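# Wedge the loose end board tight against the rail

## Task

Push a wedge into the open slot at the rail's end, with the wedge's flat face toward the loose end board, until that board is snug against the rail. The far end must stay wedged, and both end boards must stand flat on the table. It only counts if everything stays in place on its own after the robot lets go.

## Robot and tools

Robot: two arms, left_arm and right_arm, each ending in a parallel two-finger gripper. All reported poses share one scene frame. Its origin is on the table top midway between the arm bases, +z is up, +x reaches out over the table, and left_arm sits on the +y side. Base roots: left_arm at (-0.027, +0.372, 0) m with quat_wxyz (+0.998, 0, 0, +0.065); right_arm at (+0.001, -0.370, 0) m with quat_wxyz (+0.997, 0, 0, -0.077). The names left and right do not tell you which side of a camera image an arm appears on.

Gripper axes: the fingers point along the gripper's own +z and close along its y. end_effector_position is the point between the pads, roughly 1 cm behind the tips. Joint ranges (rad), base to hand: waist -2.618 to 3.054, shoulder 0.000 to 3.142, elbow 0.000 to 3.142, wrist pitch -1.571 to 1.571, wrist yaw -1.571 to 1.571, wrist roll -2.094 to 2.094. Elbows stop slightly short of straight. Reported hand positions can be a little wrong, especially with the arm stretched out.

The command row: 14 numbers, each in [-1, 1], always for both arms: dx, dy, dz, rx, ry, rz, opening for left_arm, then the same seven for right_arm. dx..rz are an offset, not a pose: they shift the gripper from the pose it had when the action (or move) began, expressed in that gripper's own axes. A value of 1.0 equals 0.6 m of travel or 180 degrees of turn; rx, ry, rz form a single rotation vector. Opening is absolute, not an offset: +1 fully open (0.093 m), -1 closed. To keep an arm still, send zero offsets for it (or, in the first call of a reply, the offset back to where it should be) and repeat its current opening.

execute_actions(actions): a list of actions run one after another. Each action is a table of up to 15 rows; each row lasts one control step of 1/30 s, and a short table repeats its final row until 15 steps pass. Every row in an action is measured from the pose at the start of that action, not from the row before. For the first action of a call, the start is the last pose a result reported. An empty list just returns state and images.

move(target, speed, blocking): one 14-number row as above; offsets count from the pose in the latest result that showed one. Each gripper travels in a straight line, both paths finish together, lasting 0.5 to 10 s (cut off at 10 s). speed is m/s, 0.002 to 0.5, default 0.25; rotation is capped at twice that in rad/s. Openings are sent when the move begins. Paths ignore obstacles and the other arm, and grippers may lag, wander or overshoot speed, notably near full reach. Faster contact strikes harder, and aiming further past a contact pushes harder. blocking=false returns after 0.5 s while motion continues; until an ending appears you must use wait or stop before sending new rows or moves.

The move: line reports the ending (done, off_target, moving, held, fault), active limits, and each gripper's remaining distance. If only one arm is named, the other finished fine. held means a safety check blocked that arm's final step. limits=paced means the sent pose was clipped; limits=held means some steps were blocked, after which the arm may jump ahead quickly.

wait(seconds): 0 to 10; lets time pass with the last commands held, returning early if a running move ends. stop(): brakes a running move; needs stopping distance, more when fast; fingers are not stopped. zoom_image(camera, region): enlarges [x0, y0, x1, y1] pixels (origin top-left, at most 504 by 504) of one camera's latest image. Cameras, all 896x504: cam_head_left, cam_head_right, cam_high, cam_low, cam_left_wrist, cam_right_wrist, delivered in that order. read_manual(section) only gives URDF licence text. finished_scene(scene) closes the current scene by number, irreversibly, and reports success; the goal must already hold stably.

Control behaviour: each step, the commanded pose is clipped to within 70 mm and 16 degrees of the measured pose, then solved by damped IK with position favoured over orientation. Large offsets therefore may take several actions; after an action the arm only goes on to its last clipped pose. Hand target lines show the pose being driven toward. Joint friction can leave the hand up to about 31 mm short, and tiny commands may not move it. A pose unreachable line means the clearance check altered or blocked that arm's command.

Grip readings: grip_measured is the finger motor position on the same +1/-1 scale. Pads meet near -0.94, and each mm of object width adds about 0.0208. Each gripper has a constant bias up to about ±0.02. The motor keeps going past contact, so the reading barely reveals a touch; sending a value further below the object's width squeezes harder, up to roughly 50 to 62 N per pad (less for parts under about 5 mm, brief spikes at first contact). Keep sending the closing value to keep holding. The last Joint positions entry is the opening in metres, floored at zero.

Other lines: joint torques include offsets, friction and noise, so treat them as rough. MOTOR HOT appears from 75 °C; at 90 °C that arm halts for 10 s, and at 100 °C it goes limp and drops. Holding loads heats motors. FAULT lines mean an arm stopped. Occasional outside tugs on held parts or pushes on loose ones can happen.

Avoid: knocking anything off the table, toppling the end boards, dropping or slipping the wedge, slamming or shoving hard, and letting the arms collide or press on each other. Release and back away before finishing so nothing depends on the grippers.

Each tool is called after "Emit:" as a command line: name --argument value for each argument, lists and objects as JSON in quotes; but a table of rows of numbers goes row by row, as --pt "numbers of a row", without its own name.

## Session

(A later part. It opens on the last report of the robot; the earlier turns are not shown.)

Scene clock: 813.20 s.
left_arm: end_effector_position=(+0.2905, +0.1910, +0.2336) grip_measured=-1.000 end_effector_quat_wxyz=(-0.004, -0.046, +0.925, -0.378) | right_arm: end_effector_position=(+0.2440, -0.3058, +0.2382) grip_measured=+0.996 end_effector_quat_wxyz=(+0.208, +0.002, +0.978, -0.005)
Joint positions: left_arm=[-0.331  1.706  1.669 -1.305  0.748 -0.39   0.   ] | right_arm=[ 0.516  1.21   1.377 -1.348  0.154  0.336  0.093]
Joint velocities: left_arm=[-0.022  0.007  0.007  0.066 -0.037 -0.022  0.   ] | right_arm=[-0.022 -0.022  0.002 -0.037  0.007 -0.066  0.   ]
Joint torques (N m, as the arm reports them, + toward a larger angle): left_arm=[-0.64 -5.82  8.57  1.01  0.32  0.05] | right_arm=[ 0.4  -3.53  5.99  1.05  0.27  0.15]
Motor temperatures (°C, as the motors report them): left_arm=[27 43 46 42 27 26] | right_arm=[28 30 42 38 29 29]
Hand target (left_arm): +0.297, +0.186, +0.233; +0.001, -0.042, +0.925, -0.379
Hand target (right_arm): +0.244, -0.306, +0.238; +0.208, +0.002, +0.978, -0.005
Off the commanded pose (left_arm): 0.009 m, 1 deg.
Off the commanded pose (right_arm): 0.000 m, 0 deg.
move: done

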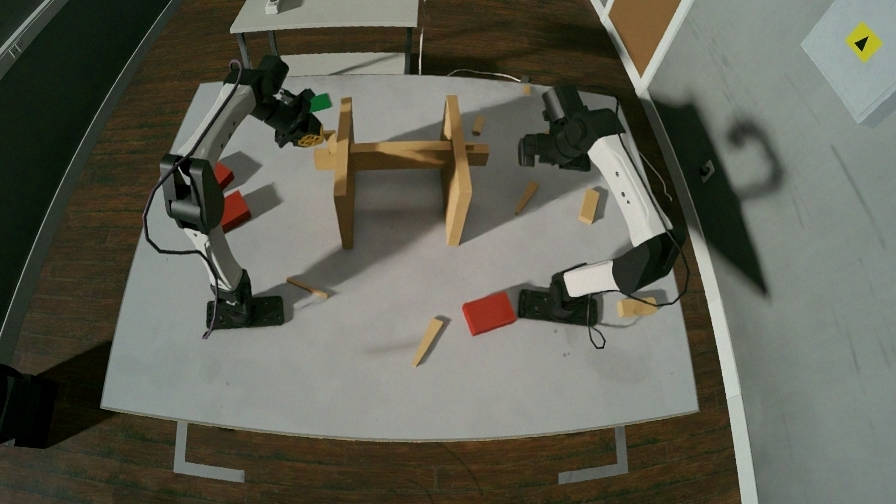

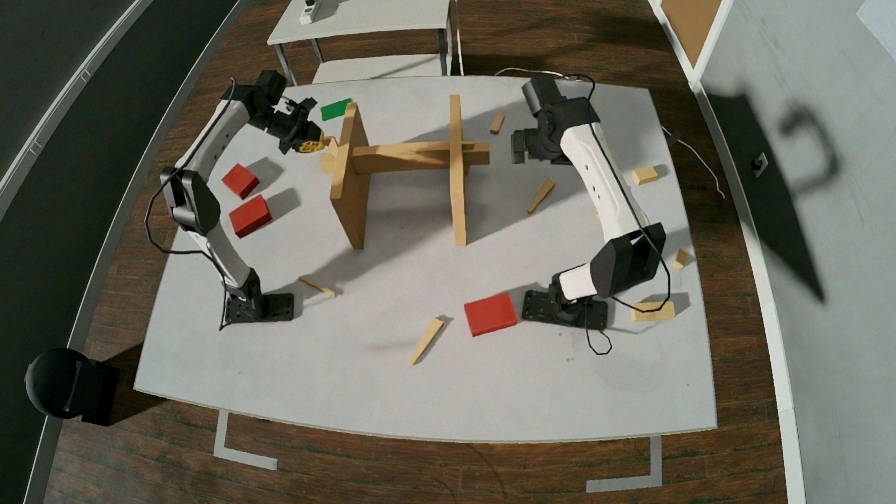

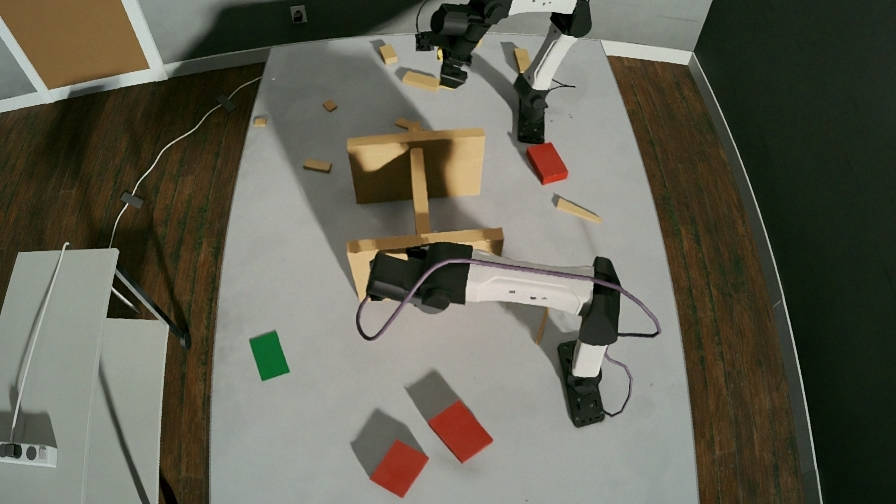

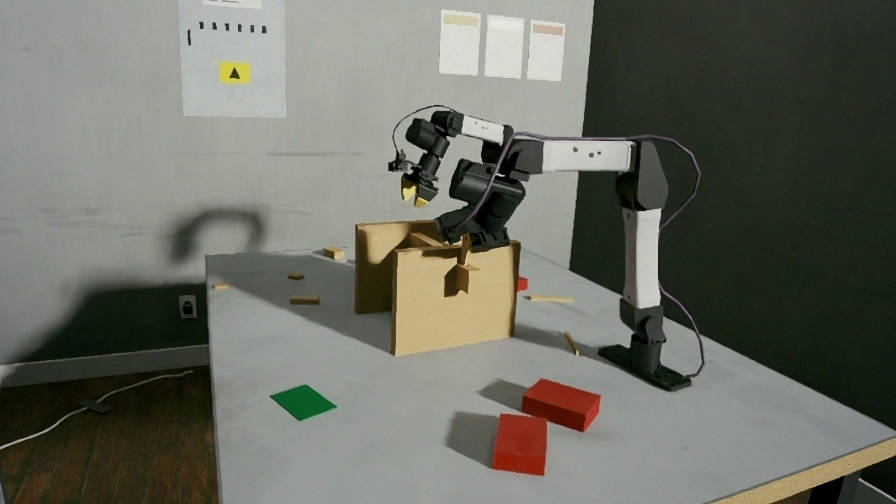

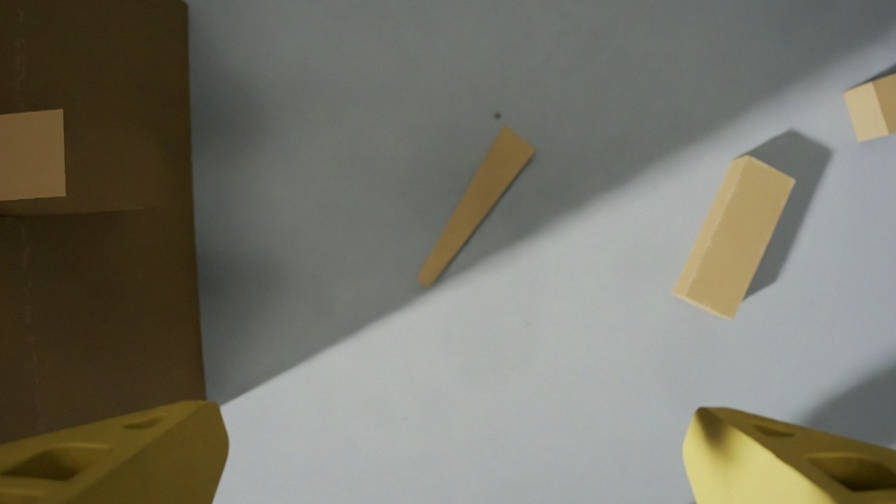

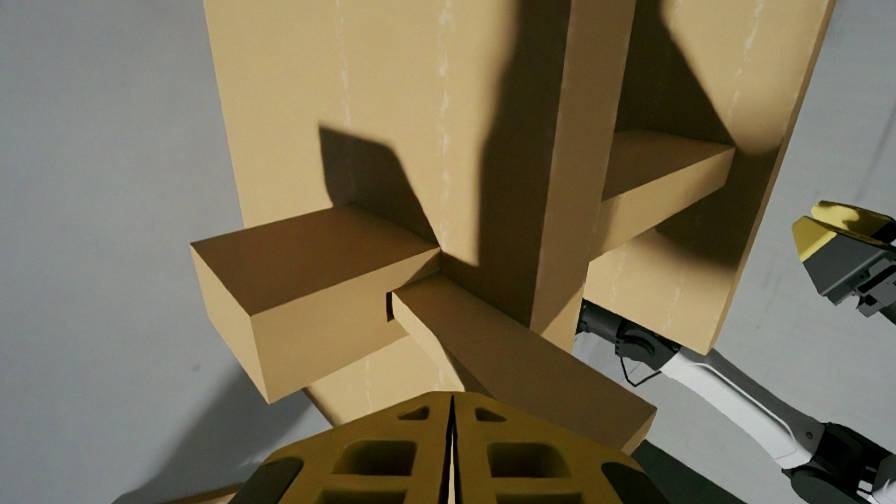

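Emit:
move --target '[-0.005, -0.0142, 0.014, 0, 0, 0, -1, 0, 0, 0, 0, 0, 0, 1]' --speed 0.012

Emit:
zoom_image --camera "cam_head_left" --region '[270, 80, 390, 190]'

Scene clock: 820.27 s.
left_arm: end_effector_position=(+0.2893, +0.1869, +0.2327) grip_measured=-1.000 end_effector_quat_wxyz=(-0.008, -0.054, +0.926, -0.374) | right_arm: end_effector_position=(+0.2440, -0.3058, +0.2382) grip_measured=+0.996 end_effector_quat_wxyz=(+0.208, +0.002, +0.978, -0.005)
Joint positions: left_arm=[-0.347  1.706  1.669 -1.298  0.737 -0.423  0.   ] | right_arm=[ 0.516  1.21   1.377 -1.348  0.154  0.336  0.093]
Joint velocities: left_arm=[-0.007  0.002  0.017  0.037 -0.022  0.022  0.   ] | right_arm=[-0.012 -0.002  0.012  0.007 -0.051  0.066 -0.   ]
Joint torques (N m, as the arm reports them, + toward a larger angle): left_arm=[-0.84 -6.19  8.31  1.03  0.36  0.06] | right_arm=[ 0.42 -3.54  6.    1.05  0.27  0.14]
Motor temperatures (°C, as the motors report them): left_arm=[27 42 46 41 27 26] | right_arm=[28 30 42 38 29 29]
Hand target (left_arm): +0.294, +0.180, +0.233; -0.004, -0.046, +0.925, -0.378
Hand target (right_arm): +0.244, -0.306, +0.238; +0.208, +0.002, +0.978, -0.005
Off the commanded pose (left_arm): 0.009 m, 1 deg.
Off the commanded pose (right_arm): 0.000 m, 0 deg.
move: done

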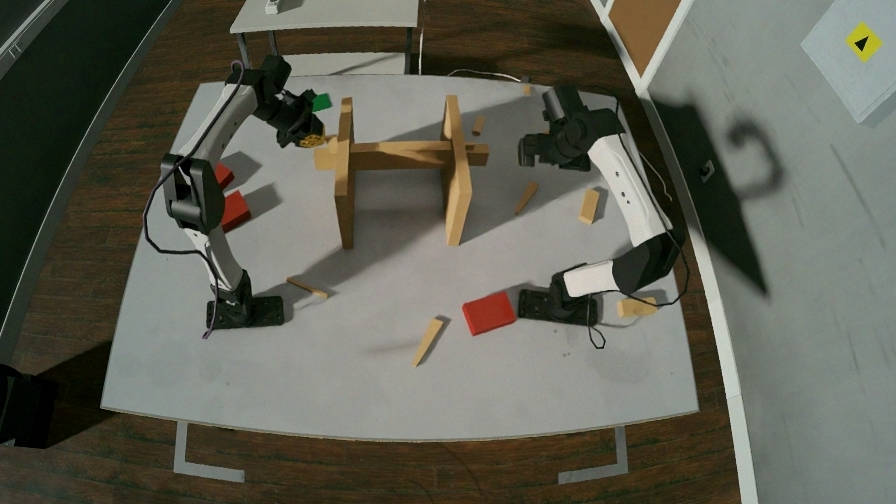

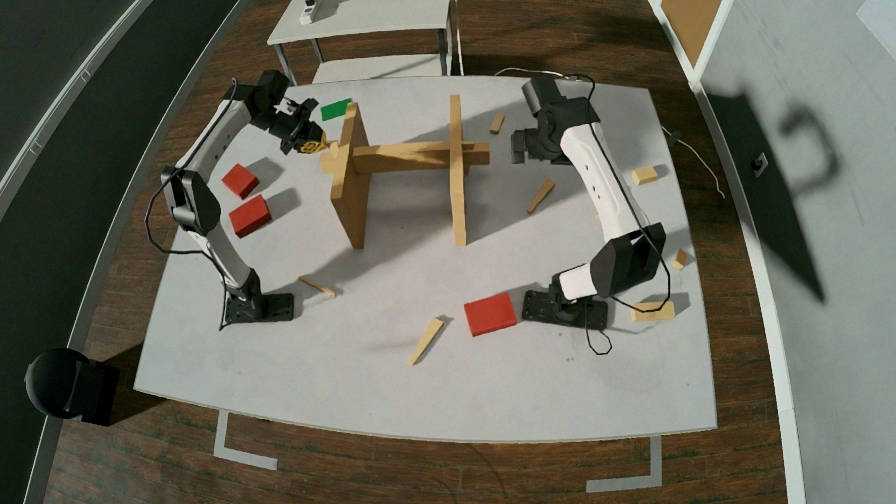

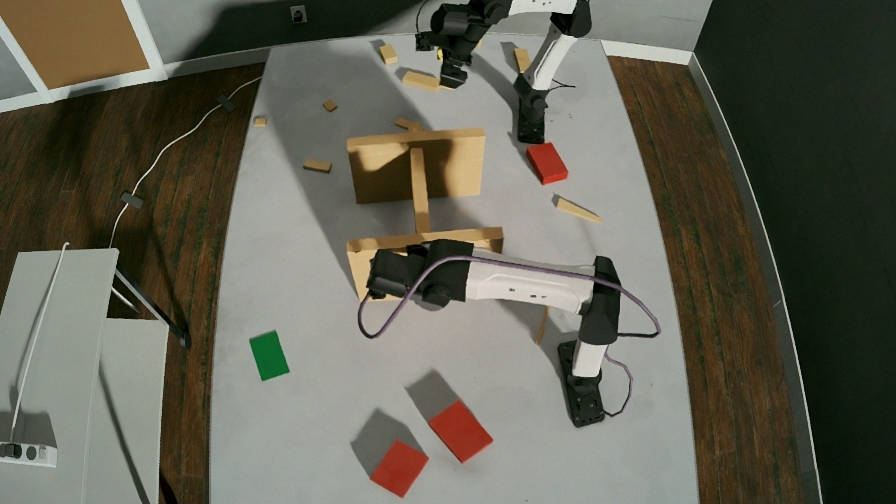

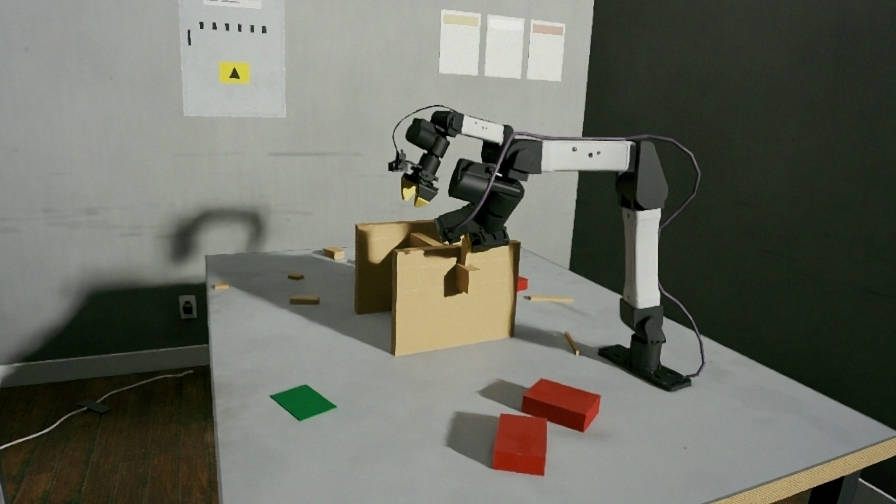

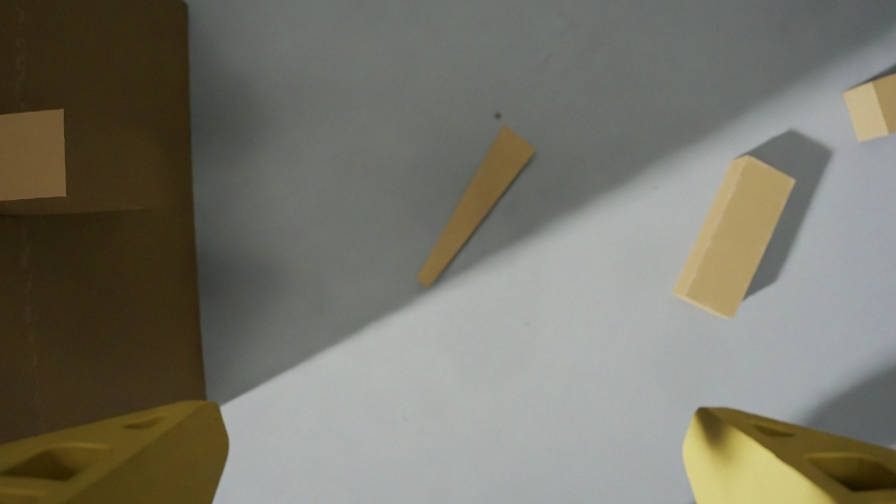

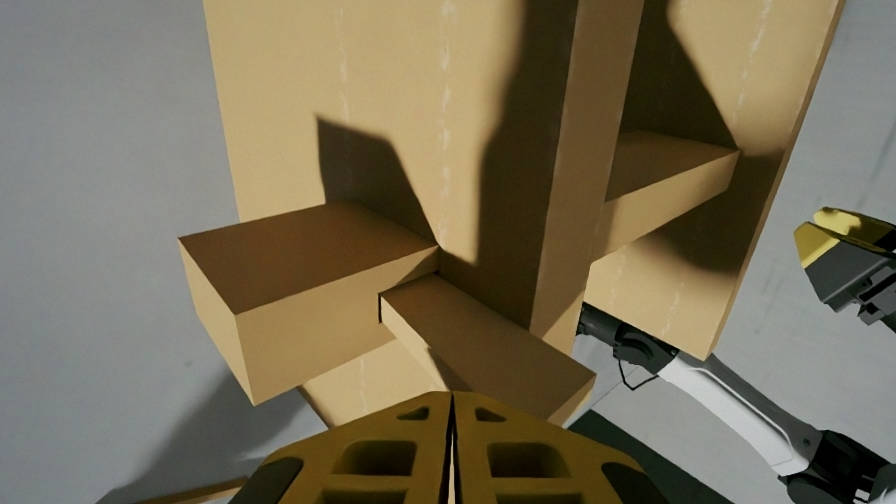

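Region (270, 80, 390, 190) of cam_head_left's 896x504 image, scaled by 4.200, with more detail than that image has; it fills the top 462 rows of this view, and the rest is white.

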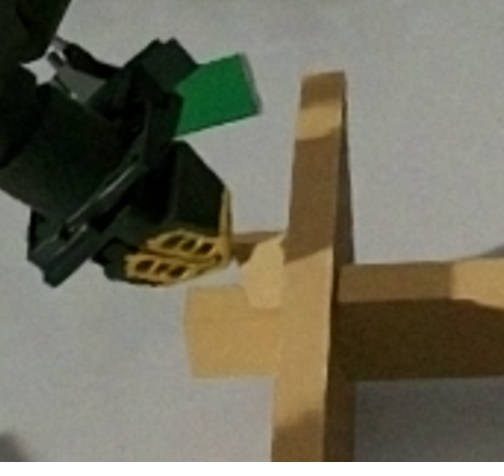

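Emit:
execute_actions --actions '[]'

Scene clock: 838.77 s.
left_arm: end_effector_position=(+0.2893, +0.1869, +0.2327) grip_measured=-1.000 end_effector_quat_wxyz=(-0.009, -0.055, +0.926, -0.374) | right_arm: end_effector_position=(+0.2440, -0.3058, +0.2382) grip_measured=+0.996 end_effector_quat_wxyz=(+0.208, +0.002, +0.978, -0.005)
Joint positions: left_arm=[-0.347  1.706  1.669 -1.298  0.737 -0.425  0.   ] | right_arm=[ 0.516  1.21   1.377 -1.348  0.154  0.336  0.093]
Joint velocities: left_arm=[ 0.017  0.002 -0.017 -0.022  0.022  0.051  0.   ] | right_arm=[-0.007  0.002 -0.012 -0.022 -0.037  0.066 -0.   ]
Joint torques (N m, as the arm reports them, + toward a larger angle): left_arm=[-0.81 -6.27  8.29  1.02  0.36  0.04] | right_arm=[ 0.41 -3.55  5.99  1.05  0.27  0.15]
Motor temperatures (°C, as the motors report them): left_arm=[27 42 47 41 27 26] | right_arm=[28 30 42 38 29 29]
Hand target (left_arm): +0.294, +0.180, +0.233; -0.004, -0.046, +0.925, -0.378
Hand target (right_arm): +0.244, -0.306, +0.238; +0.208, +0.002, +0.978, -0.005
Off the commanded pose (left_arm): 0.009 m, 1 deg.
Off the commanded pose (right_arm): 0.000 m, 0 deg.

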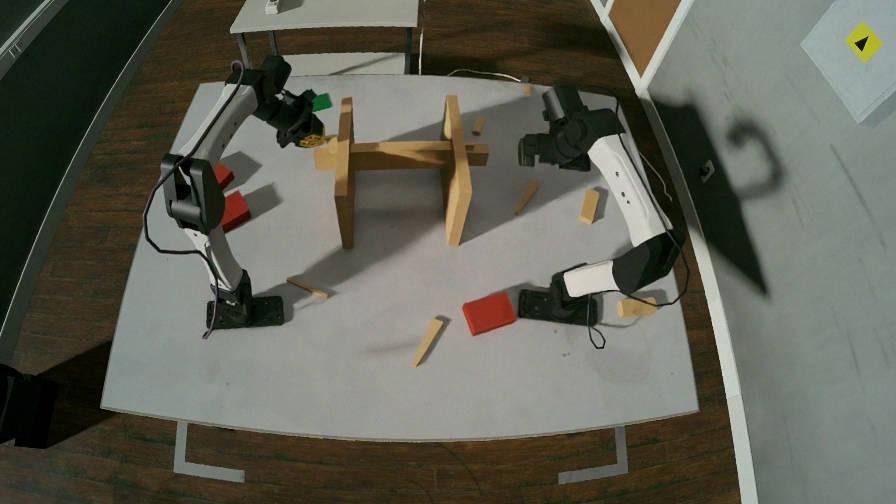

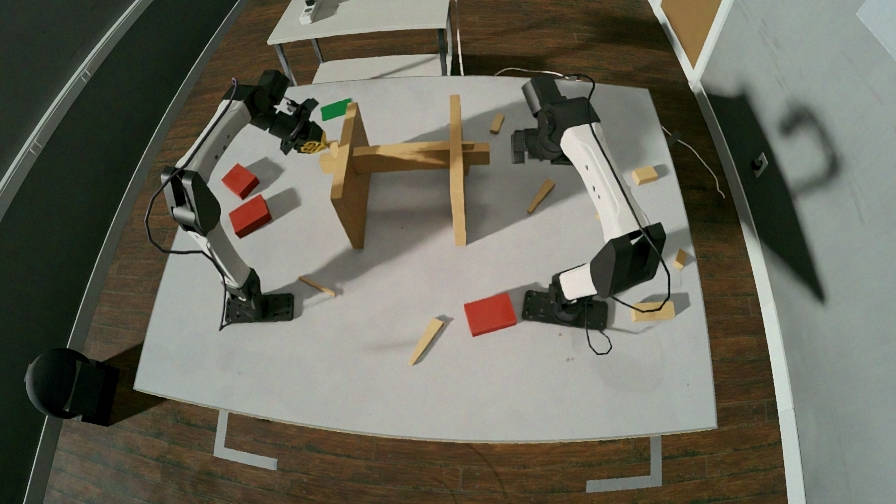

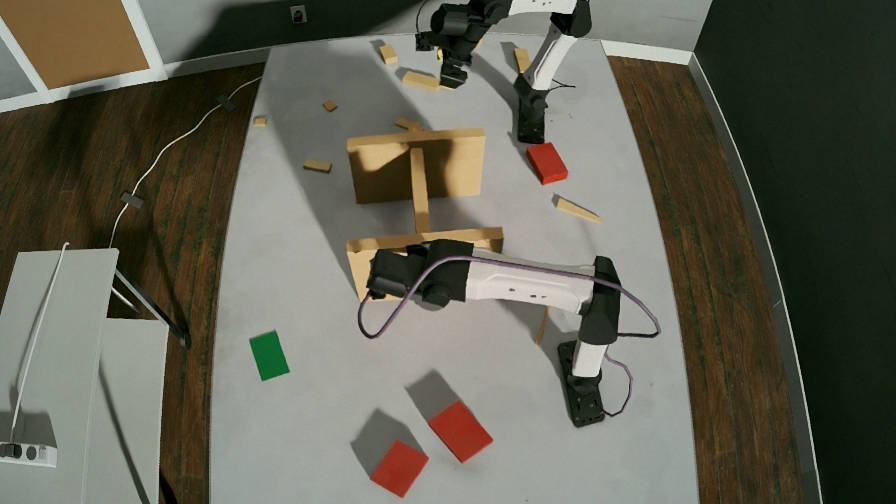

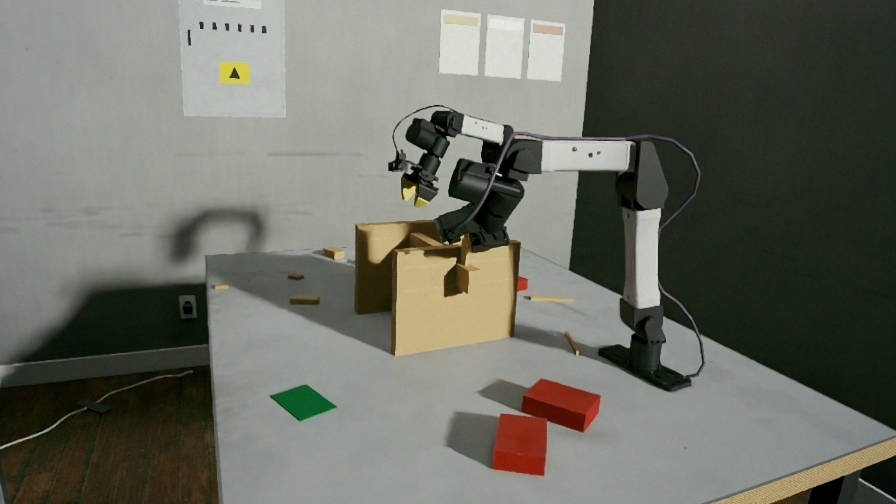

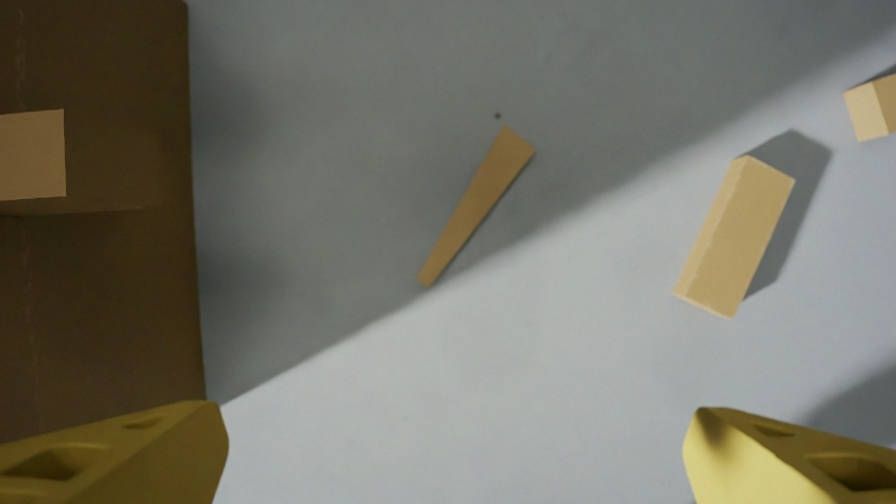

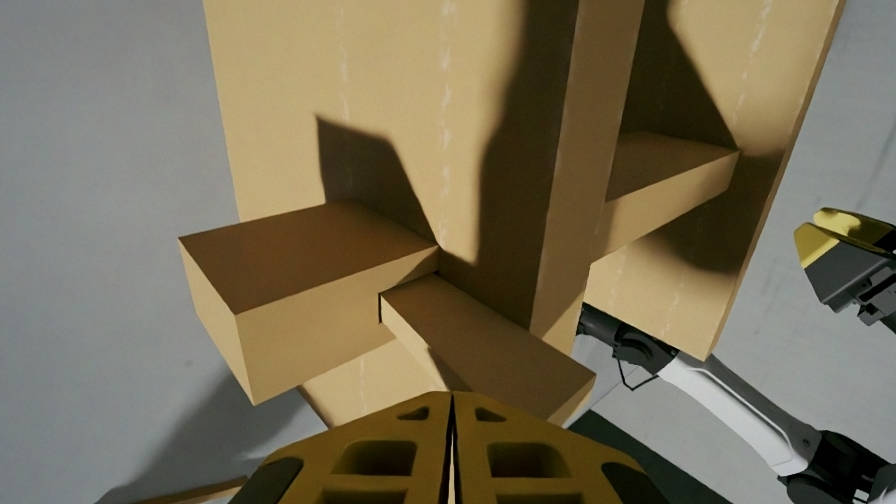

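Emit:
zoom_image --camera "cam_head_left" --region '[270, 90, 390, 190]'

Emit:
zoom_image --camera "cam_low" --region '[420, 200, 530, 310]'

Region (270, 90, 390, 190) of cam_head_left's 896x504 image, scaled by 4.200, with more detail than that image has.

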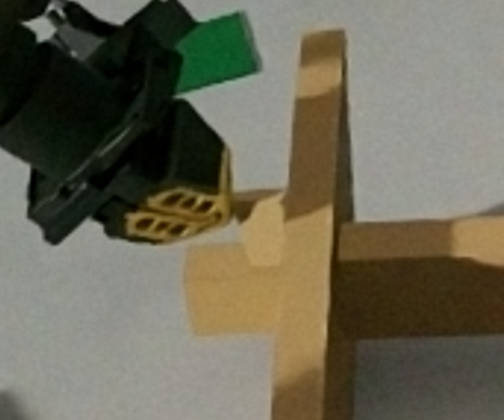

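Region (420, 200, 530, 310) of cam_low's 896x504 image, scaled by 4.582, with more detail than that image has.

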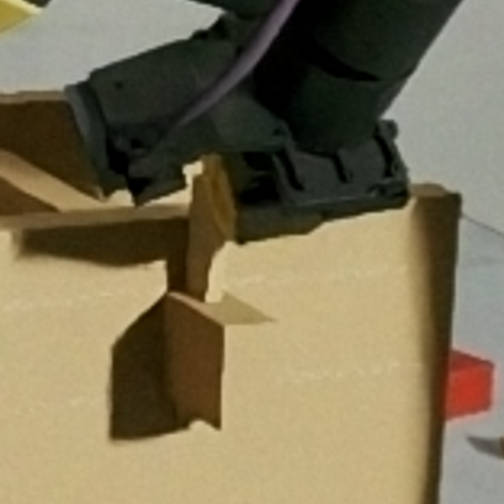

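Emit:
move --target '[-0.012, -0.0267, -0.0448, 0, 0, 0, -1, 0, 0, 0, 0, 0, 0, 1]' --speed 0.05

Scene clock: 858.40 s.
left_arm: end_effector_position=(+0.2934, +0.1916, +0.2603) grip_measured=-1.000 end_effector_quat_wxyz=(-0.011, -0.054, +0.927, -0.371) | right_arm: end_effector_position=(+0.2440, -0.3058, +0.2382) grip_measured=+0.996 end_effector_quat_wxyz=(+0.208, +0.002, +0.978, -0.005)
Joint positions: left_arm=[-0.331  1.761  1.851 -1.449  0.736 -0.398  0.   ] | right_arm=[ 0.516  1.21   1.377 -1.348  0.154  0.336  0.093]
Joint velocities: left_arm=[-0.012 -0.012 -0.017  0.007 -0.051 -0.037  0.   ] | right_arm=[-0.002 -0.002  0.002  0.051 -0.037 -0.037 -0.001]
Joint torques (N m, as the arm reports them, + toward a larger angle): left_arm=[ 1.   -6.95  8.58  0.63  0.41  0.26] | right_arm=[ 0.41 -3.55  6.01  1.05  0.27  0.15]
Motor temperatures (°C, as the motors report them): left_arm=[27 41 48 41 27 26] | right_arm=[28 30 42 38 29 29]
Hand target (left_arm): +0.297, +0.194, +0.263; -0.008, -0.055, +0.926, -0.375
Hand target (right_arm): +0.244, -0.306, +0.238; +0.208, +0.002, +0.978, -0.005
Off the commanded pose (left_arm): 0.006 m, 0 deg.
Off the commanded pose (right_arm): 0.000 m, 0 deg.
move: done

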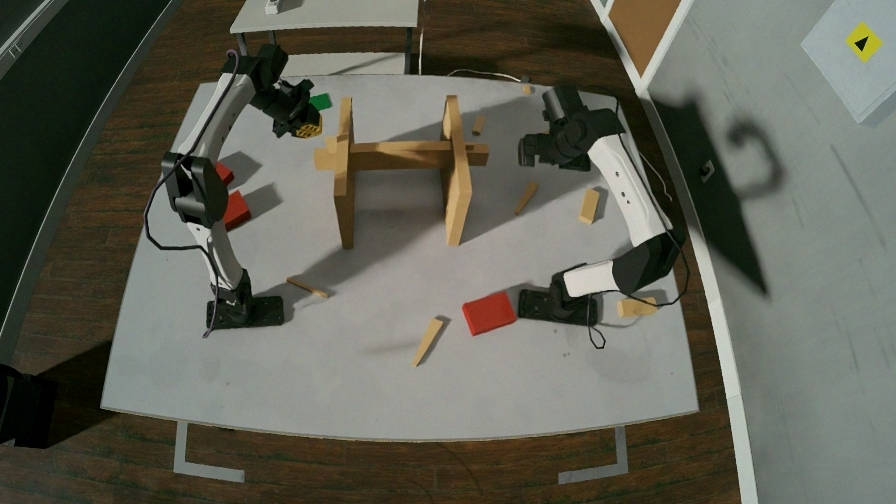

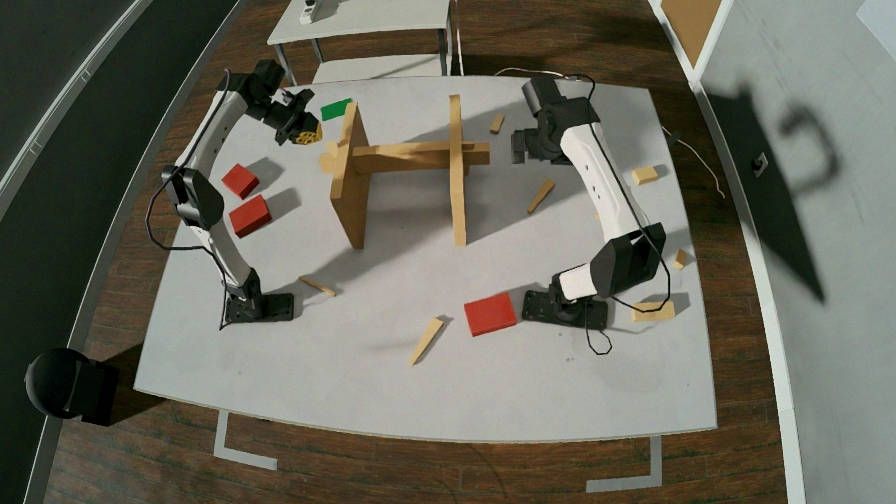

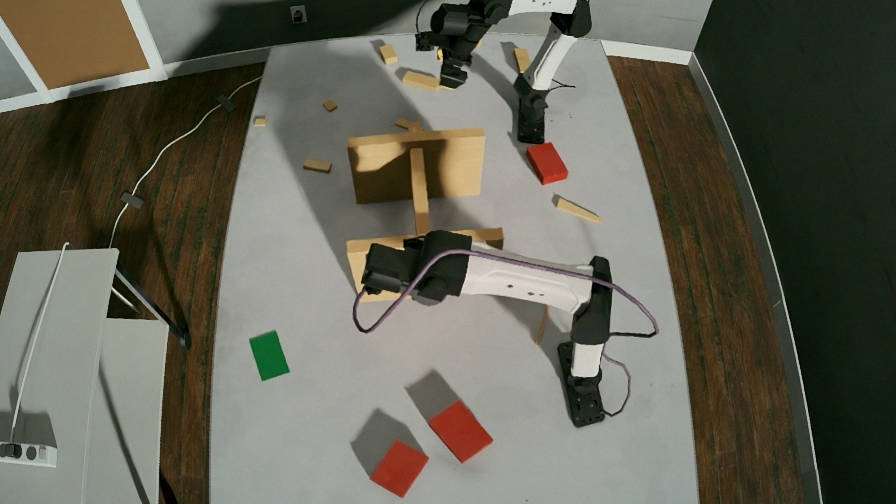

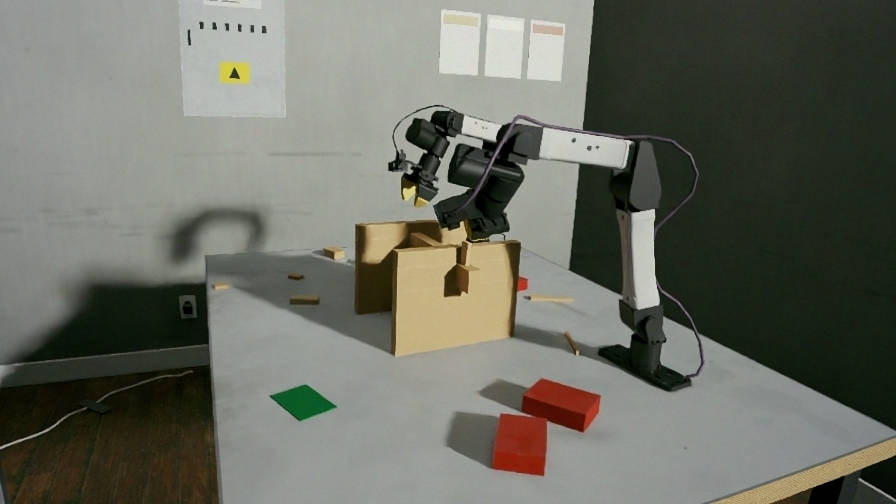

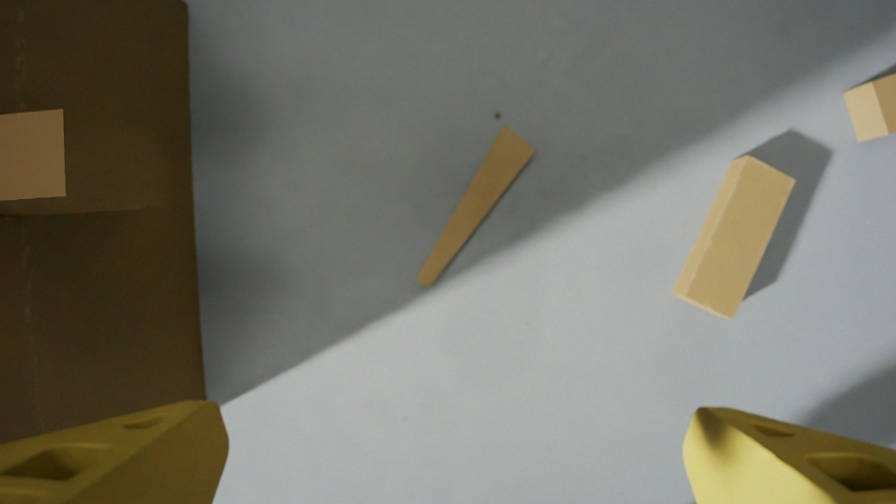

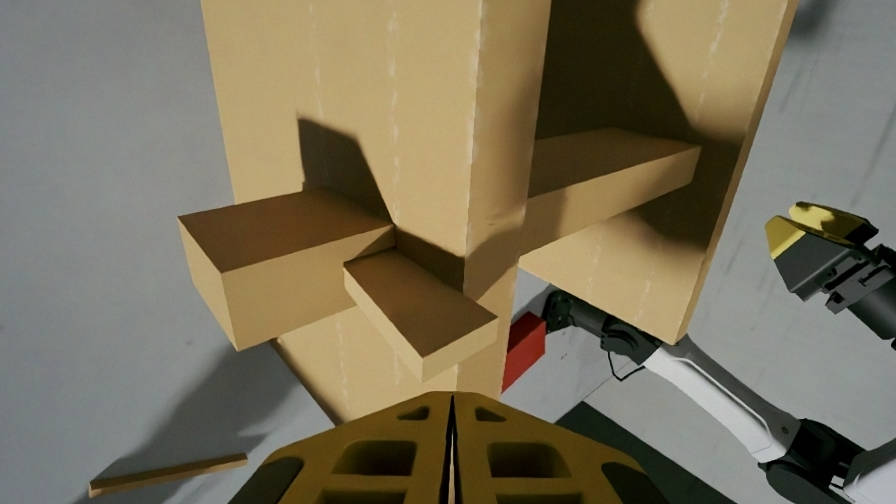

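Emit:
zoom_image --camera "cam_right_wrist" --region '[320, 220, 540, 420]'

Region (320, 220, 540, 420) of cam_right_wrist's 896x504 image, scaled by 2.291, with more detail than that image has; it fills the top 458 rows of this view, and the rest is white.

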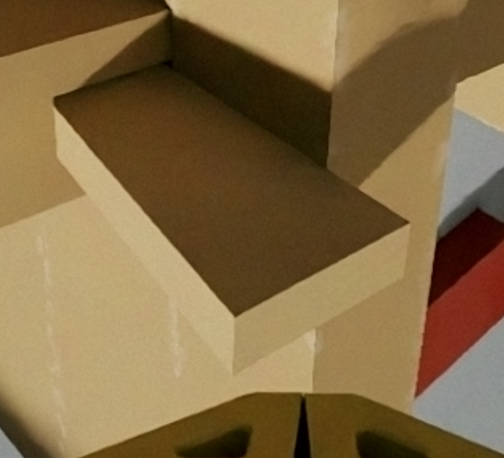

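Emit:
move --target '[0.0007, -0.029, 0.0275, 0, 0, 0, -1, 0, 0, 0, 0, 0, 0, 1]' --speed 0.04

Scene clock: 892.50 s.
left_arm: end_effector_position=(+0.2907, +0.1729, +0.2607) grip_measured=-1.000 end_effector_quat_wxyz=(-0.016, -0.056, +0.927, -0.369) | right_arm: end_effector_position=(+0.2440, -0.3058, +0.2382) grip_measured=+0.996 end_effector_quat_wxyz=(+0.208, +0.002, +0.978, -0.005)
Joint positions: left_arm=[-0.389  1.761  1.851 -1.409  0.722 -0.476  0.   ] | right_arm=[ 0.516  1.21   1.377 -1.348  0.154  0.336  0.093]
Joint velocities: left_arm=[-0.002 -0.012 -0.002  0.022  0.022 -0.007  0.   ] | right_arm=[-0.012  0.017  0.007 -0.037  0.007 -0.007 -0.   ]
Joint torques (N m, as the arm reports them, + toward a larger angle): left_arm=[-0.46 -7.09  7.44  1.03  0.3   0.05] | right_arm=[ 0.41 -3.53  6.    1.05  0.27  0.15]
Motor temperatures (°C, as the motors report them): left_arm=[27 42 49 39 27 26] | right_arm=[28 30 42 38 29 29]
Hand target (left_arm): +0.295, +0.168, +0.260; -0.011, -0.053, +0.927, -0.370
Hand target (right_arm): +0.244, -0.306, +0.238; +0.208, +0.002, +0.978, -0.005
Off the commanded pose (left_arm): 0.007 m, 1 deg.
Off the commanded pose (right_arm): 0.000 m, 0 deg.
move: done

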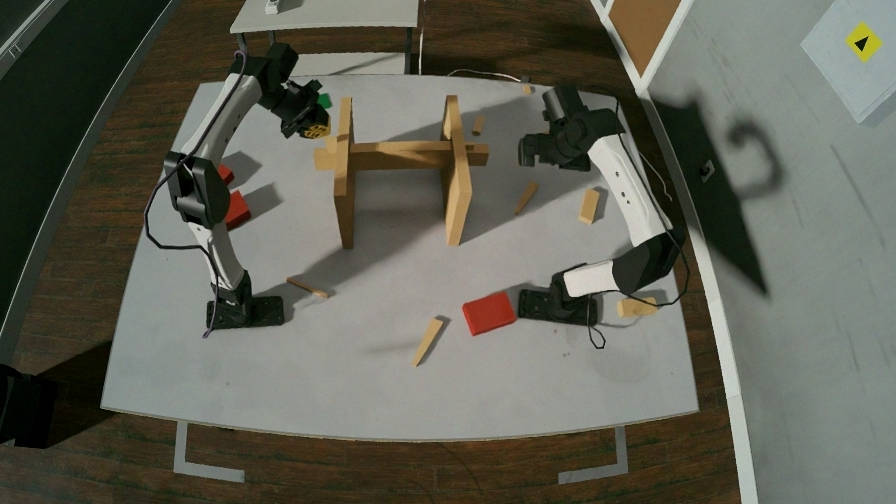

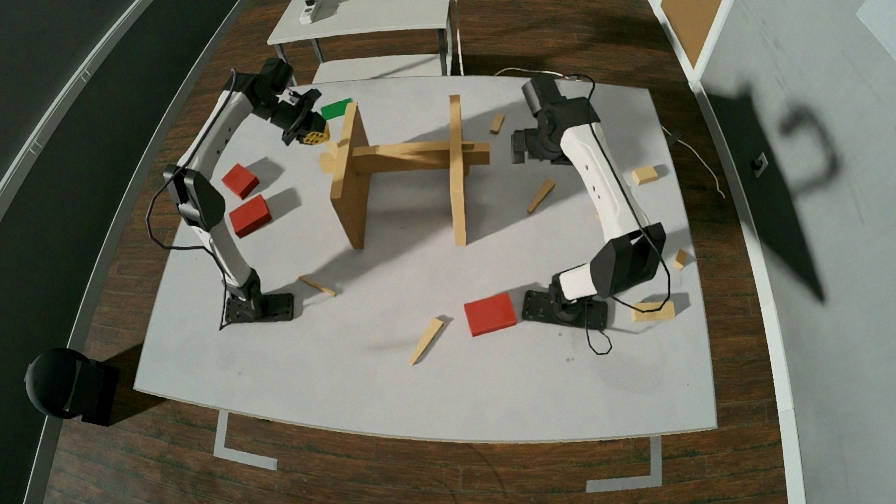

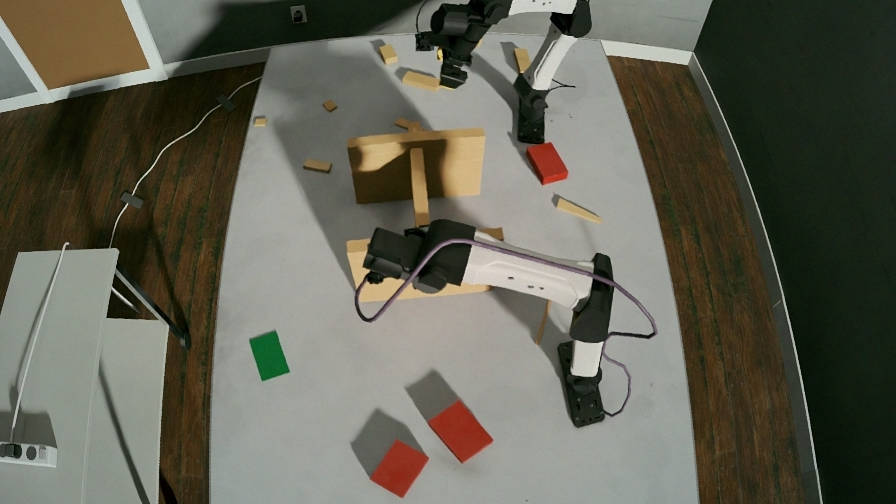

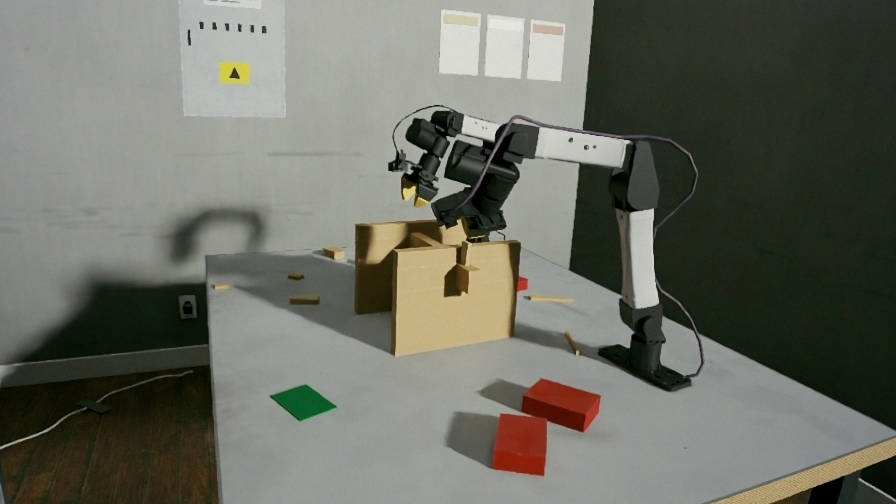

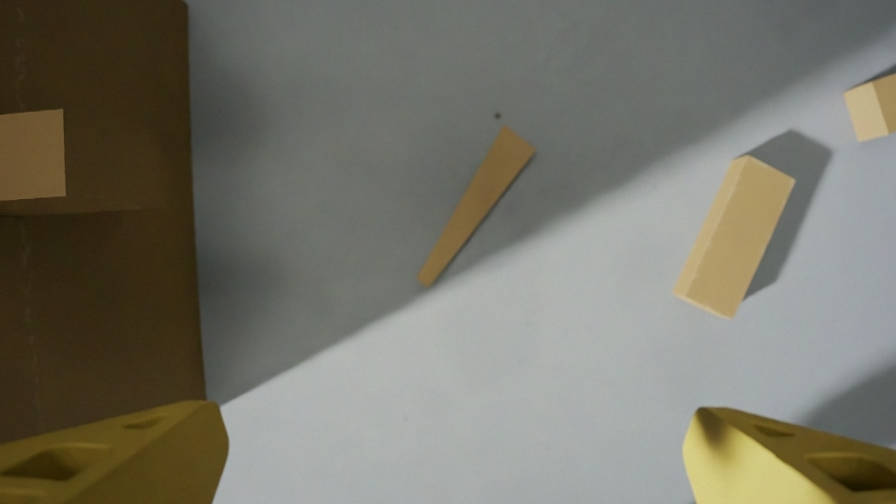

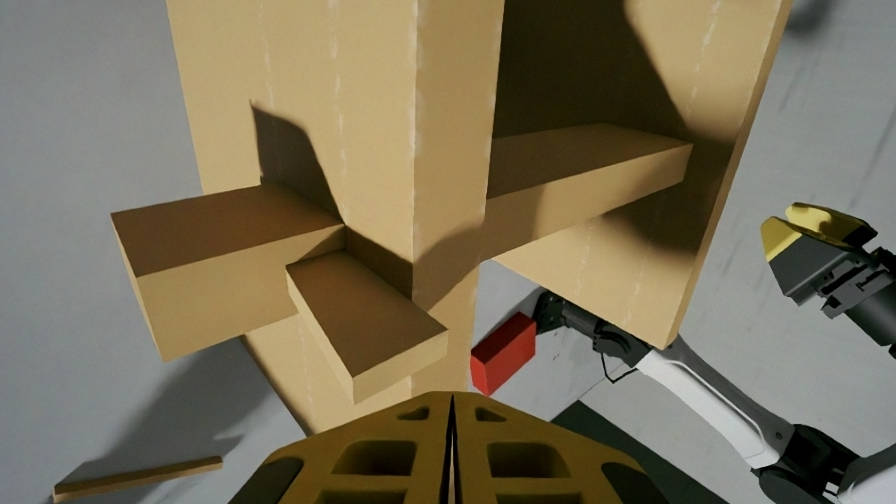

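Emit:
zoom_image --camera "cam_right_wrist" --region '[270, 230, 490, 430]'

Region (270, 230, 490, 430) of cam_right_wrist's 896x504 image, scaled by 2.291, with more detail than that image has; it fills the top 458 rows of this view, and the rest is white.

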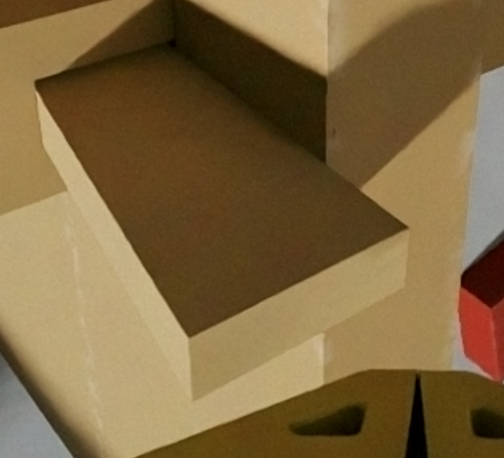

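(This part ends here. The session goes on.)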